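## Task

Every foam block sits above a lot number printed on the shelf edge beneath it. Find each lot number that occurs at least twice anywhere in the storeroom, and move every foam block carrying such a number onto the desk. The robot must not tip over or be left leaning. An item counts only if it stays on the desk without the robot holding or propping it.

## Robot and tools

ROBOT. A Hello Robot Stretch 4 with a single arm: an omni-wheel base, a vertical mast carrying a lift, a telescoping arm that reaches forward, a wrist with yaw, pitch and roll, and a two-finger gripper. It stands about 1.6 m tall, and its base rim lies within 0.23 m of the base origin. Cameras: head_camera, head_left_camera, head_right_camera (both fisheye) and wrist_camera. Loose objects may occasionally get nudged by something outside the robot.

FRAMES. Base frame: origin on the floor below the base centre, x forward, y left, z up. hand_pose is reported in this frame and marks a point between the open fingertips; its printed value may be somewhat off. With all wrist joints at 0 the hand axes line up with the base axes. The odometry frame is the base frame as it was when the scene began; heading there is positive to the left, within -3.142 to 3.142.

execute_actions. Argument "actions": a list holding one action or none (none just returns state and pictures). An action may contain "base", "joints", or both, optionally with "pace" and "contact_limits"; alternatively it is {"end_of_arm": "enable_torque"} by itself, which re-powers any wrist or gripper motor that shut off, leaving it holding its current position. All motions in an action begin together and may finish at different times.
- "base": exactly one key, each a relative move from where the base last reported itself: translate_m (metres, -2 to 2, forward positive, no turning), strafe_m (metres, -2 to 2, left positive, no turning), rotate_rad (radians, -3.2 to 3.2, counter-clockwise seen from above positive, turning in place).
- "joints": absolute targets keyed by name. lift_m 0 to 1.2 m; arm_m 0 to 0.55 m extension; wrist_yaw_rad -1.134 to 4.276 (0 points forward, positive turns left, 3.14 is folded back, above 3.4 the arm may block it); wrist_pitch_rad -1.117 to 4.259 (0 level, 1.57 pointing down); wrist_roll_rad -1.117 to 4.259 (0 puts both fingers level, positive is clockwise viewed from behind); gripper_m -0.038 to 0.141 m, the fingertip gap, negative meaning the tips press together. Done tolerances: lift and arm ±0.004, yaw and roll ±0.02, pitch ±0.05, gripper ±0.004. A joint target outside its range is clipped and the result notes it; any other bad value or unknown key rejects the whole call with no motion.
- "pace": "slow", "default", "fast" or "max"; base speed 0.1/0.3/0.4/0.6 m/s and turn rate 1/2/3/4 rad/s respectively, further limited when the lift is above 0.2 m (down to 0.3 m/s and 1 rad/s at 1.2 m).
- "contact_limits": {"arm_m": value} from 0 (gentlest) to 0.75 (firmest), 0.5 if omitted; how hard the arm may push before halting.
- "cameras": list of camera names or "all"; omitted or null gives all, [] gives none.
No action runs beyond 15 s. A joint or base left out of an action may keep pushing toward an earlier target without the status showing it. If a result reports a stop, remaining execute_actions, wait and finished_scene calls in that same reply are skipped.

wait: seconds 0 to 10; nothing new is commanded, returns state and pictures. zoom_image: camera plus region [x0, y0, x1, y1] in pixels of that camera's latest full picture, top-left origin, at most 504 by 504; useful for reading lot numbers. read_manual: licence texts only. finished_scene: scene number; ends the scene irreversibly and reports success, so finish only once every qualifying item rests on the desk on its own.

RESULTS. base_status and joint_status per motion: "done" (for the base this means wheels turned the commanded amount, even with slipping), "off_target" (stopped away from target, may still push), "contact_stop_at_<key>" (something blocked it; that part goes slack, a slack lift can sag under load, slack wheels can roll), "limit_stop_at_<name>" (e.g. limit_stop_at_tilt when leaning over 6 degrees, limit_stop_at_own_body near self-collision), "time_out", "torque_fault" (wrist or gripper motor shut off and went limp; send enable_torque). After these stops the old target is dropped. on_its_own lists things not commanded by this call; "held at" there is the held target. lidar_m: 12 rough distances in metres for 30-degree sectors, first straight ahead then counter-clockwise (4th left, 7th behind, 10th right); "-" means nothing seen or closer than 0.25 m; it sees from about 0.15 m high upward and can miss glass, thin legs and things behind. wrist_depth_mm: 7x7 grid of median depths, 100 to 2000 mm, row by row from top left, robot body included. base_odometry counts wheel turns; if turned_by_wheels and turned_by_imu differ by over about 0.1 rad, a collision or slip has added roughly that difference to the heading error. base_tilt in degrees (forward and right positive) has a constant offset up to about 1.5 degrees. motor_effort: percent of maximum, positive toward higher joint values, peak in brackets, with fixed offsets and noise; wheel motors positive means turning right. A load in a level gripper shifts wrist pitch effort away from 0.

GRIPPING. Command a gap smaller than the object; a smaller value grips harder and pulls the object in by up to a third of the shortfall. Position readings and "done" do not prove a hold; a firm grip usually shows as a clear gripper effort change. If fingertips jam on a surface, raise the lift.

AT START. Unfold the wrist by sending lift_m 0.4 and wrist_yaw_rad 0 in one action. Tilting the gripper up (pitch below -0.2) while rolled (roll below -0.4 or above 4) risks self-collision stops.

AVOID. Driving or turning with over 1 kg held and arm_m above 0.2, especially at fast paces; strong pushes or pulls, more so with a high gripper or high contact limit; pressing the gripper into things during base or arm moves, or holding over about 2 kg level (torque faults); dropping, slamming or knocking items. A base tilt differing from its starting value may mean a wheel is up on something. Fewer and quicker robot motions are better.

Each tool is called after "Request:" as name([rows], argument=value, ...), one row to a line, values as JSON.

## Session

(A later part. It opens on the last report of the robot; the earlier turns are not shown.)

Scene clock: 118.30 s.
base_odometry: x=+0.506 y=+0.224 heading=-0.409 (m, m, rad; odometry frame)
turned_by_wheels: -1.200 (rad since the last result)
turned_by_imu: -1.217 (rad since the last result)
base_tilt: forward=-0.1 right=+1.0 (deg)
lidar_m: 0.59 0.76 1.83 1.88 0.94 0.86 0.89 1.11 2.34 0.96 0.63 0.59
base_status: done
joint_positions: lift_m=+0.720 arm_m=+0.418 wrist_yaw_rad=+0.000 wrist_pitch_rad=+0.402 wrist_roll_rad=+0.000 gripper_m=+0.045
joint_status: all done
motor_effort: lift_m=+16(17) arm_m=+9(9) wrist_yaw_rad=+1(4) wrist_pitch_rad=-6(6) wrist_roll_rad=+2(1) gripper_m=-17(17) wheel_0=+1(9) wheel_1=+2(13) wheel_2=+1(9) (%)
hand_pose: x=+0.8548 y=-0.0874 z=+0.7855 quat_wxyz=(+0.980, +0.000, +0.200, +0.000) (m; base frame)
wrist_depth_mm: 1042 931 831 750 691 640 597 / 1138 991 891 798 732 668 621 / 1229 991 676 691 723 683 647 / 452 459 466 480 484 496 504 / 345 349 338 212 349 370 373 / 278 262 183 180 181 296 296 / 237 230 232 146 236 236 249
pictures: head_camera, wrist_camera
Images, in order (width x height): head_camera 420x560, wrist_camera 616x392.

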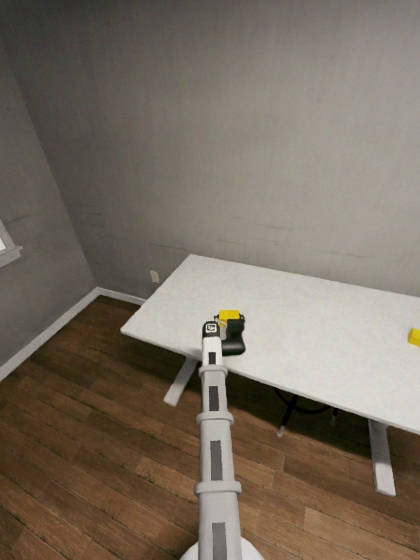

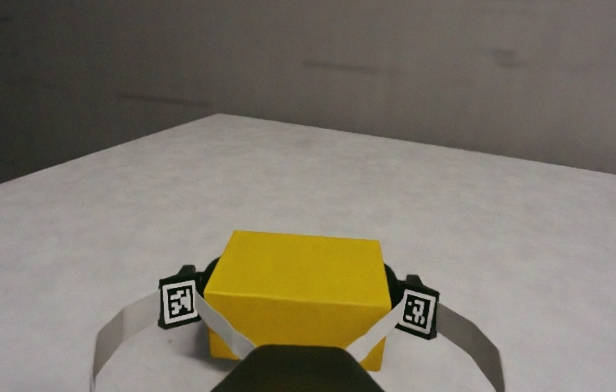

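Request:
execute_actions([
  {"joints":{"lift_m":0.689}},
], cameras=[])

Request:
execute_actions([
  {"joints":{"gripper_m":0.125}},
], cameras=[])

Request:
execute_actions([
  {"joints":{"lift_m":0.73,"arm_m":0.01},"pace":"fast"},
], cameras=["wrist_camera"])

Request:
execute_actions([
  {"base":{"rotate_rad":1.55},"joints":{"lift_m":0.35,"gripper_m":0,"wrist_pitch_rad":0,"wrist_yaw_rad":2.2},"pace":"fast"},
], cameras=[])

Request:
execute_actions([
  {"base":{"translate_m":1.46},"pace":"max"},
], cameras=[])

Request:
execute_actions([
  {"base":{"rotate_rad":2.72},"pace":"fast"},
], cameras=["head_right_camera"])

Scene clock: 131.47 s.
base_odometry: x=+0.506 y=+0.224 heading=-0.409 (m, m, rad; odometry frame)
turned_by_wheels: +0.000 (rad since the last result)
turned_by_imu: +0.000 (rad since the last result)
base_tilt: forward=-0.1 right=+1.0 (deg)
lidar_m: 0.58 0.76 1.82 1.88 0.95 0.86 0.90 1.13 2.31 0.95 0.62 0.57
base_status: not commanded
joint_positions: lift_m=+0.689 arm_m=+0.418 wrist_yaw_rad=+0.000 wrist_pitch_rad=+0.402 wrist_roll_rad=+0.000 gripper_m=+0.045
joint_status: all done
motor_effort: lift_m=+15(12) arm_m=+9(9) wrist_yaw_rad=+1(3) wrist_pitch_rad=-5(6) wrist_roll_rad=+0(1) gripper_m=-18(17) wheel_0=+1(1) wheel_1=+2(2) wheel_2=+1(1) (%)
hand_pose: x=+0.8548 y=-0.0874 z=+0.7546 quat_wxyz=(+0.980, +0.000, +0.200, +0.000) (m; base frame)
wrist_depth_mm: 1042 931 842 750 699 640 597 / 1138 991 878 798 732 668 621 / 1160 564 580 591 609 627 640 / 384 392 397 404 410 415 424 / 293 296 286 212 296 314 315 / 236 223 182 180 181 249 251 / 200 195 195 146 199 200 211
pictures: none
No camera images: the call's "cameras" was empty. Leave "cameras" out to get every camera's image.

Scene clock: 133.17 s.
base_odometry: x=+0.506 y=+0.224 heading=-0.409 (m, m, rad; odometry frame)
turned_by_wheels: +0.000 (rad since the last result)
turned_by_imu: +0.000 (rad since the last result)
base_tilt: forward=-0.3 right=+1.0 (deg)
lidar_m: 0.61 0.76 1.84 1.88 0.96 0.87 0.89 1.10 2.32 0.96 0.61 0.57
base_status: not commanded
joint_positions: lift_m=+0.689 arm_m=+0.418 wrist_yaw_rad=+0.000 wrist_pitch_rad=+0.402 wrist_roll_rad=+0.000 gripper_m=+0.125
joint_status: all done
motor_effort: lift_m=+15(15) arm_m=+9(9) wrist_yaw_rad=+1(1) wrist_pitch_rad=-5(5) wrist_roll_rad=+0(0) gripper_m=-1(19) wheel_0=+1(1) wheel_1=+2(2) wheel_2=+1(1) (%)
hand_pose: x=+0.8548 y=-0.0874 z=+0.7546 quat_wxyz=(+0.980, +0.000, +0.200, +0.000) (m; base frame)
wrist_depth_mm: 1042 917 831 759 691 640 597 / 1138 1008 878 788 732 668 621 / 1182 564 580 591 609 627 634 / 382 389 394 402 410 418 424 / 293 297 287 225 297 312 317 / 236 223 195 191 194 240 252 / 200 199 204 119 203 207 211
pictures: none
No camera images: the call's "cameras" was empty. Leave "cameras" out to get every camera's image.

Scene clock: 135.10 s.
base_odometry: x=+0.506 y=+0.224 heading=-0.409 (m, m, rad; odometry frame)
turned_by_wheels: +0.000 (rad since the last result)
turned_by_imu: +0.000 (rad since the last result)
base_tilt: forward=-0.2 right=+1.0 (deg)
lidar_m: 0.60 0.78 1.83 1.86 0.97 0.85 0.90 1.11 2.30 0.98 0.64 0.57
base_status: not commanded
joint_positions: lift_m=+0.730 arm_m=+0.012 wrist_yaw_rad=+0.000 wrist_pitch_rad=+0.402 wrist_roll_rad=+0.000 gripper_m=+0.125
joint_status: all done
motor_effort: lift_m=+22(25) arm_m=-9(9) wrist_yaw_rad=+3(2) wrist_pitch_rad=-6(5) wrist_roll_rad=+1(1) gripper_m=-1(2) wheel_0=+1(1) wheel_1=+2(2) wheel_2=+1(1) (%)
hand_pose: x=+0.4479 y=-0.0875 z=+0.7951 quat_wxyz=(+0.980, +0.000, +0.200, +0.000) (m; base frame)
wrist_depth_mm: 1576 1397 1229 1118 1042 946 878 / 1618 1537 1255 1182 1078 1008 931 / 1182 715 723 668 768 788 809 / 1808 554 496 500 512 525 530 / 1576 1618 1060 424 389 394 394 / 1281 1229 1078 1366 377 342 327 / 1098 1078 1118 118 1098 1098 1098
pictures: wrist_camera
Images, in order (width x height): wrist_camera 616x392.

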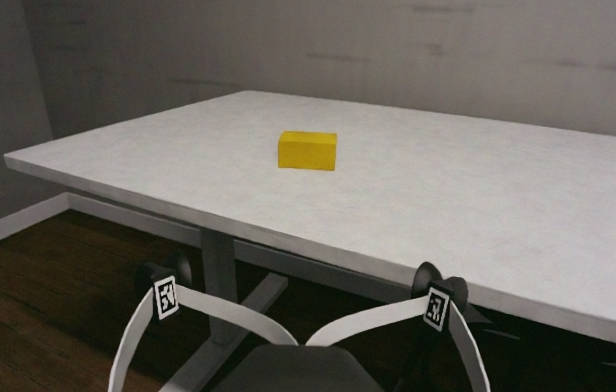

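Scene clock: 137.23 s.
base_odometry: x=+0.506 y=+0.224 heading=+1.141 (m, m, rad; odometry frame)
turned_by_wheels: +1.550 (rad since the last result)
turned_by_imu: +1.572 (rad since the last result)
base_tilt: forward=+0.0 right=+1.0 (deg)
lidar_m: 1.87 0.97 0.86 0.87 1.11 2.27 0.97 0.65 0.58 0.59 0.75 1.83
base_status: done
joint_positions: lift_m=+0.350 arm_m=+0.012 wrist_yaw_rad=+2.199 wrist_pitch_rad=+0.002 wrist_roll_rad=+0.000 gripper_m=+0.000
joint_status: all done
motor_effort: lift_m=+15(20) arm_m=-8(9) wrist_yaw_rad=+3(7) wrist_pitch_rad=-7(10) wrist_roll_rad=+1(1) gripper_m=-4(5) wheel_0=-2(8) wheel_1=-2(12) wheel_2=-3(8) (%)
hand_pose: x=+0.0835 y=+0.2847 z=+0.5279 quat_wxyz=(+0.454, -0.001, +0.000, +0.891) (m; base frame)
wrist_depth_mm: - - - 1308 960 750 634 / - - - 1336 976 759 634 / - - - 1308 960 750 640 / - - - 1336 960 759 634 / - - - 1229 960 759 640 / 1618 1708 184 202 866 759 634 / 1160 1078 1182 119 917 732 627
pictures: none
No camera images: the call's "cameras" was empty. Leave "cameras" out to get every camera's image.

Scene clock: 141.33 s.
base_odometry: x=+1.114 y=+1.551 heading=+1.140 (m, m, rad; odometry frame)
turned_by_wheels: +0.000 (rad since the last result)
turned_by_imu: -0.006 (rad since the last result)
base_tilt: forward=-0.1 right=+0.9 (deg)
lidar_m: 0.51 0.64 1.31 0.84 0.60 0.87 1.94 1.31 1.65 0.85 0.57 0.50
base_status: done
joint_positions: lift_m=+0.350 arm_m=+0.012 wrist_yaw_rad=+2.200 wrist_pitch_rad=+0.002 wrist_roll_rad=+0.000 gripper_m=+0.000
joint_status: not commanded
motor_effort: lift_m=+15(15) arm_m=-8(8) wrist_yaw_rad=+0(1) wrist_pitch_rad=-6(5) wrist_roll_rad=+2(1) gripper_m=-5(5) wheel_0=-1(9) wheel_1=-1(9) wheel_2=+0(15) (%)
hand_pose: x=+0.0834 y=+0.2847 z=+0.5279 quat_wxyz=(+0.454, -0.001, +0.000, +0.891) (m; base frame)
wrist_depth_mm: - 1308 683 759 - 1756 1464 / - 1281 683 768 - 1756 1464 / - 1255 691 768 - 1708 1464 / - 1255 691 778 - 1756 1464 / - 1229 691 768 - 1708 1464 / 1618 1255 184 202 1499 1661 1464 / 1182 1060 683 120 904 1229 1281
pictures: none
No camera images: the call's "cameras" was empty. Leave "cameras" out to get every camera's image.

Scene clock: 143.53 s.
base_odometry: x=+1.114 y=+1.551 heading=-2.423 (m, m, rad; odometry frame)
turned_by_wheels: +2.720 (rad since the last result)
turned_by_imu: +2.760 (rad since the last result)
base_tilt: forward=-0.1 right=+1.0 (deg)
lidar_m: 1.19 1.70 1.29 1.93 0.74 0.53 0.52 0.52 0.70 1.72 0.73 0.59
base_status: done
joint_positions: lift_m=+0.350 arm_m=+0.012 wrist_yaw_rad=+2.200 wrist_pitch_rad=+0.002 wrist_roll_rad=+0.000 gripper_m=+0.000
joint_status: not commanded
motor_effort: lift_m=+15(15) arm_m=-8(9) wrist_yaw_rad=+0(1) wrist_pitch_rad=-6(6) wrist_roll_rad=+1(1) gripper_m=-4(4) wheel_0=-1(9) wheel_1=+1(15) wheel_2=+0(13) (%)
hand_pose: x=+0.0834 y=+0.2847 z=+0.5278 quat_wxyz=(+0.454, -0.001, +0.000, +0.891) (m; base frame)
wrist_depth_mm: 634 768 960 1281 1808 1661 1537 / 640 768 960 1308 1863 1661 1499 / 647 778 991 1308 1863 1661 1537 / 647 788 991 1336 1863 1708 1537 / 654 778 991 1308 1808 1708 1537 / 647 798 184 201 1618 1661 1499 / 654 732 960 119 1118 1229 1281
pictures: head_right_camera
Images, in order (width x height): head_right_camera 420x672.

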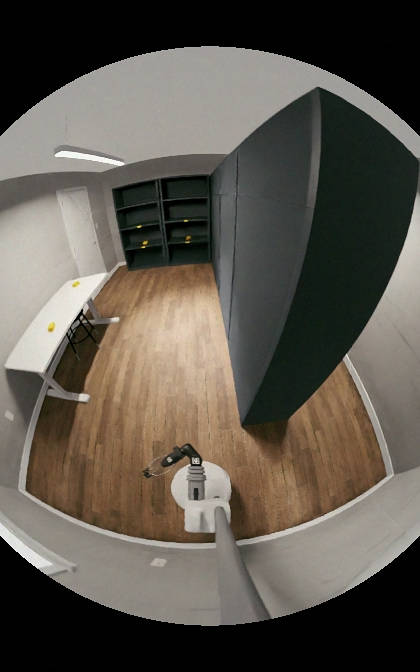

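Request:
execute_actions([
  {"base":{"strafe_m":-1.4},"joints":{"wrist_yaw_rad":1.57},"pace":"max"},
], cameras=["head_camera"])

Request:
execute_actions([
  {"base":{"translate_m":1.14},"joints":{"lift_m":0.5},"pace":"max"},
], cameras=["wrist_camera"])

Scene clock: 151.03 s.
base_odometry: x=+0.192 y=+2.605 heading=-2.423 (m, m, rad; odometry frame)
turned_by_wheels: +0.000 (rad since the last result)
turned_by_imu: +0.001 (rad since the last result)
base_tilt: forward=-0.1 right=+0.9 (deg)
lidar_m: 1.39 0.87 0.80 2.13 0.69 0.48 0.45 0.46 0.43 0.40 0.42 0.56
base_status: done
joint_positions: lift_m=+0.350 arm_m=+0.011 wrist_yaw_rad=+1.570 wrist_pitch_rad=+0.002 wrist_roll_rad=+0.000 gripper_m=+0.000
joint_status: all done
motor_effort: lift_m=+16(16) arm_m=-8(9) wrist_yaw_rad=-1(7) wrist_pitch_rad=-4(7) wrist_roll_rad=+1(0) gripper_m=-6(3) wheel_0=-2(13) wheel_1=+3(10) wheel_2=+0(0) (%)
hand_pose: x=+0.2699 y=+0.2885 z=+0.5278 quat_wxyz=(+0.707, -0.001, +0.001, +0.707) (m; base frame)
wrist_depth_mm: 1078 1661 - - - 615 854 / 1098 1661 - - - 609 1008 / 1098 1661 - - - 609 1025 / 1118 1708 - - - 603 1025 / 1138 1756 - - - 597 1025 / 1138 1576 184 202 750 640 1025 / 1078 1098 1182 120 878 580 1042
pictures: head_camera
Images, in order (width x height): head_camera 420x560.

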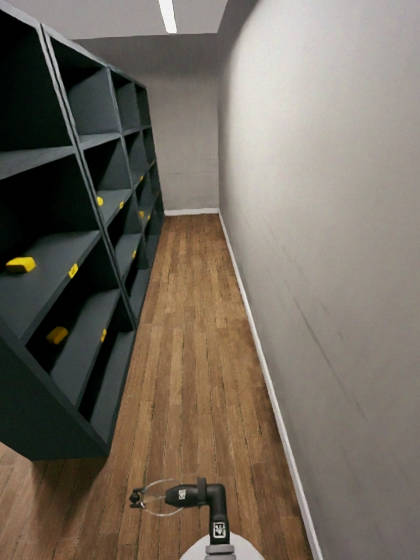

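Scene clock: 154.57 s.
base_odometry: x=-0.665 y=+1.854 heading=-2.422 (m, m, rad; odometry frame)
turned_by_wheels: +0.000 (rad since the last result)
turned_by_imu: -0.005 (rad since the last result)
base_tilt: forward=-0.2 right=+1.0 (deg)
lidar_m: 1.18 0.98 0.67 0.63 0.65 1.70 1.58 0.53 0.37 0.34 0.36 0.52
base_status: done
joint_positions: lift_m=+0.500 arm_m=+0.011 wrist_yaw_rad=+1.570 wrist_pitch_rad=+0.002 wrist_roll_rad=+0.000 gripper_m=+0.000
joint_status: all done
motor_effort: lift_m=+21(23) arm_m=-8(8) wrist_yaw_rad=-2(2) wrist_pitch_rad=-5(5) wrist_roll_rad=+0(1) gripper_m=-3(4) wheel_0=+1(9) wheel_1=+1(10) wheel_2=+1(14) (%)
hand_pose: x=+0.2699 y=+0.2885 z=+0.6774 quat_wxyz=(+0.707, -0.001, +0.001, +0.707) (m; base frame)
wrist_depth_mm: 574 585 585 585 585 1025 831 / 878 878 854 691 741 788 768 / 1008 1008 1025 654 1060 1060 1078 / 1008 1025 1042 798 1042 1060 1078 / 991 904 1008 609 1060 1060 1078 / 609 621 184 202 615 676 691 / 1025 1025 1025 120 1078 1078 1098
pictures: wrist_camera
Images, in order (width x height): wrist_camera 616x392.

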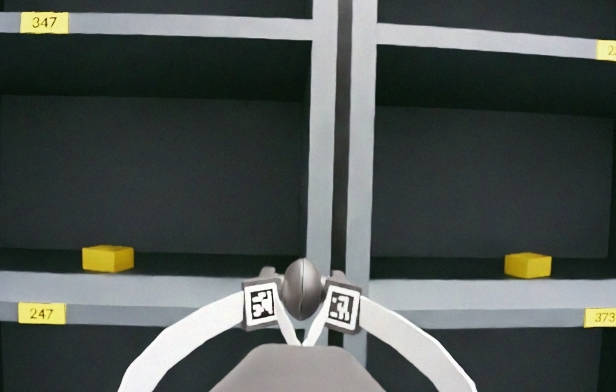

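Request:
execute_actions([
  {"base":{"rotate_rad":0.03},"joints":{"wrist_yaw_rad":1.42},"pace":"fast"},
], cameras=["wrist_camera"])

Request:
execute_actions([
  {"base":{"translate_m":1.85},"joints":{"wrist_yaw_rad":1.57},"pace":"max"},
], cameras=["wrist_camera","head_left_camera"])

Scene clock: 158.20 s.
base_odometry: x=-0.665 y=+1.854 heading=-2.392 (m, m, rad; odometry frame)
turned_by_wheels: +0.030 (rad since the last result)
turned_by_imu: +0.031 (rad since the last result)
base_tilt: forward=-0.2 right=+1.0 (deg)
lidar_m: 1.35 0.93 0.66 0.62 0.67 1.68 1.58 0.52 0.36 0.34 0.34 0.51
base_status: done
joint_positions: lift_m=+0.500 arm_m=+0.011 wrist_yaw_rad=+1.421 wrist_pitch_rad=+0.002 wrist_roll_rad=+0.000 gripper_m=+0.000
joint_status: all done
motor_effort: lift_m=+21(21) arm_m=-8(8) wrist_yaw_rad=-2(9) wrist_pitch_rad=-7(4) wrist_roll_rad=+2(3) gripper_m=-2(6) wheel_0=+0(4) wheel_1=+1(9) wheel_2=+0(5) (%)
hand_pose: x=+0.3120 y=+0.2722 z=+0.6774 quat_wxyz=(+0.758, -0.001, +0.001, +0.652) (m; base frame)
wrist_depth_mm: 564 591 585 603 1078 1138 1118 / 866 878 842 609 820 788 768 / 931 976 1008 603 1098 1160 1138 / 960 976 1025 627 1118 1138 1138 / 842 991 1008 798 1098 1160 1060 / 559 627 184 202 647 768 768 / 946 976 1042 120 1118 1182 1118
pictures: wrist_camera
Images, in order (width x height): wrist_camera 616x392.

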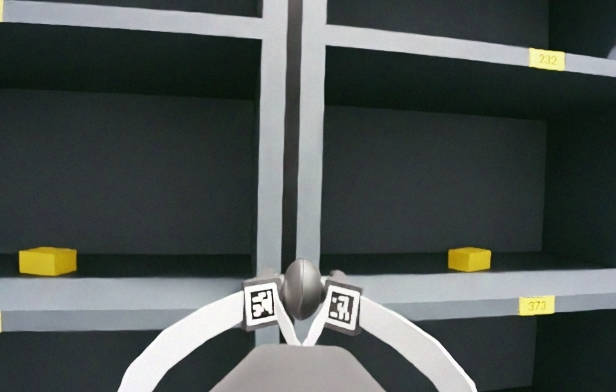

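Scene clock: 163.30 s.
base_odometry: x=-2.020 y=+0.594 heading=-2.392 (m, m, rad; odometry frame)
turned_by_wheels: +0.000 (rad since the last result)
turned_by_imu: -0.008 (rad since the last result)
base_tilt: forward=-0.1 right=+1.0 (deg)
lidar_m: 1.15 0.98 0.71 0.68 0.72 0.96 1.39 0.47 0.31 0.30 0.31 0.44
base_status: done
joint_positions: lift_m=+0.500 arm_m=+0.011 wrist_yaw_rad=+1.570 wrist_pitch_rad=+0.002 wrist_roll_rad=+0.000 gripper_m=+0.000
joint_status: all done
motor_effort: lift_m=+21(21) arm_m=-8(8) wrist_yaw_rad=+1(6) wrist_pitch_rad=-6(6) wrist_roll_rad=+0(2) gripper_m=-5(6) wheel_0=+0(9) wheel_1=+0(7) wheel_2=+2(15) (%)
hand_pose: x=+0.2701 y=+0.2884 z=+0.6774 quat_wxyz=(+0.708, -0.001, +0.001, +0.707) (m; base frame)
wrist_depth_mm: 627 640 640 707 634 1060 1098 / 866 866 866 759 676 798 759 / 1060 1060 1078 1078 1078 1078 1098 / 1060 1078 1078 1078 1098 1098 1098 / 976 1008 1060 904 854 1098 1118 / 668 691 184 202 640 683 683 / 1098 1098 1098 120 640 1098 1138
pictures: head_left_camera, wrist_camera
Images, in order (width x height): head_left_camera 420x672, wrist_camera 616x392.

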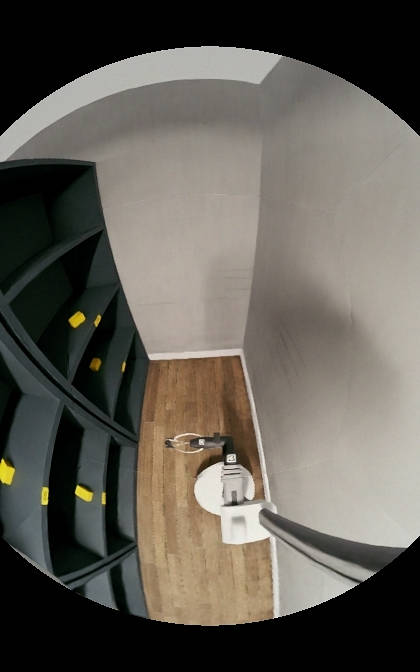

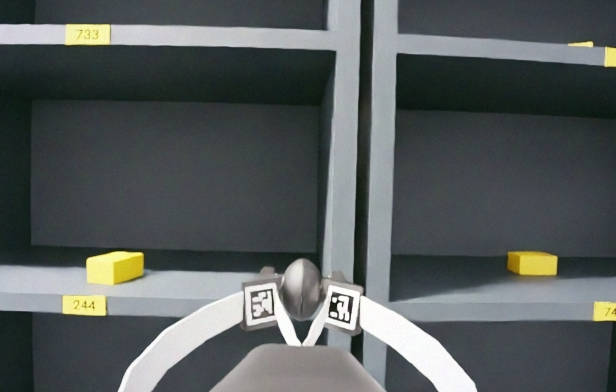

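Request:
execute_actions([
  {"joints":{"arm_m":0.25},"pace":"max"},
], cameras=["wrist_camera"])

Scene clock: 166.47 s.
base_odometry: x=-2.020 y=+0.594 heading=-2.392 (m, m, rad; odometry frame)
turned_by_wheels: +0.000 (rad since the last result)
turned_by_imu: +0.000 (rad since the last result)
base_tilt: forward=-0.1 right=+1.0 (deg)
lidar_m: 1.14 1.00 0.72 0.66 0.69 0.95 1.39 0.46 0.32 0.30 0.32 0.43
base_status: not commanded
joint_positions: lift_m=+0.500 arm_m=+0.248 wrist_yaw_rad=+1.570 wrist_pitch_rad=+0.002 wrist_roll_rad=+0.000 gripper_m=+0.000
joint_status: all done
motor_effort: lift_m=+21(21) arm_m=+9(12) wrist_yaw_rad=-2(1) wrist_pitch_rad=-4(6) wrist_roll_rad=+1(1) gripper_m=-6(4) wheel_0=+0(0) wheel_1=+0(0) wheel_2=+2(2) (%)
hand_pose: x=+0.5070 y=+0.2884 z=+0.6774 quat_wxyz=(+0.707, -0.001, +0.001, +0.707) (m; base frame)
wrist_depth_mm: 634 647 634 1060 1078 1098 1008 / 878 866 654 854 831 798 768 / 1042 1060 627 1098 1078 1098 1060 / 1060 1098 634 1098 1098 1098 1060 / 976 1025 640 1098 1118 1098 991 / 668 683 184 202 647 759 759 / 1078 1078 640 120 1098 1118 1042
pictures: wrist_camera
Images, in order (width x height): wrist_camera 616x392.

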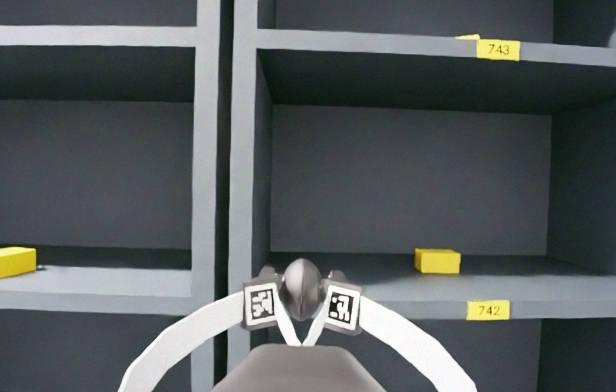

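Request:
zoom_image(camera="wrist_camera", region=[440,30,560,330])

Request:
execute_actions([
  {"base":{"translate_m":-1.0},"joints":{"arm_m":0.01,"lift_m":0.6,"wrist_yaw_rad":1.7},"pace":"max"},
], cameras=["wrist_camera"])

Region (440, 30, 560, 330) of wrist_camera's 616x392 image, scaled by 1.680; it fills the left 202 columns of this view, and the rest is white.

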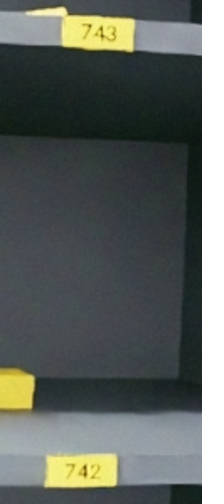

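Scene clock: 174.27 s.
base_odometry: x=-1.288 y=+1.275 heading=-2.392 (m, m, rad; odometry frame)
turned_by_wheels: +0.000 (rad since the last result)
turned_by_imu: +0.005 (rad since the last result)
base_tilt: forward=-0.2 right=+1.0 (deg)
lidar_m: 1.24 0.97 0.69 0.64 0.68 0.91 1.49 0.49 0.33 0.32 0.34 0.45
base_status: done
joint_positions: lift_m=+0.600 arm_m=+0.012 wrist_yaw_rad=+1.700 wrist_pitch_rad=+0.002 wrist_roll_rad=+0.000 gripper_m=+0.000
joint_status: all done
motor_effort: lift_m=+20(25) arm_m=-9(7) wrist_yaw_rad=-2(8) wrist_pitch_rad=-4(6) wrist_roll_rad=+1(1) gripper_m=-3(4) wheel_0=-1(8) wheel_1=+1(11) wheel_2=-1(15) (%)
hand_pose: x=+0.2320 y=+0.2973 z=+0.7775 quat_wxyz=(+0.660, -0.001, +0.001, +0.751) (m; base frame)
wrist_depth_mm: 842 1078 1060 1042 1025 564 976 / 798 1078 1060 1042 699 569 976 / 854 1098 1078 1042 831 574 891 / 878 1078 1078 1060 1025 585 976 / 878 1098 1098 1042 976 580 991 / 809 866 184 202 580 634 946 / 661 640 634 120 591 585 647
pictures: wrist_camera
Images, in order (width x height): wrist_camera 616x392.

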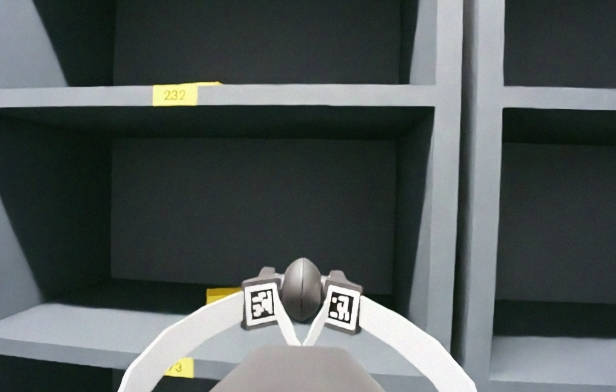

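Request:
finished_scene(scene=2)

The scene is finished: the task was done.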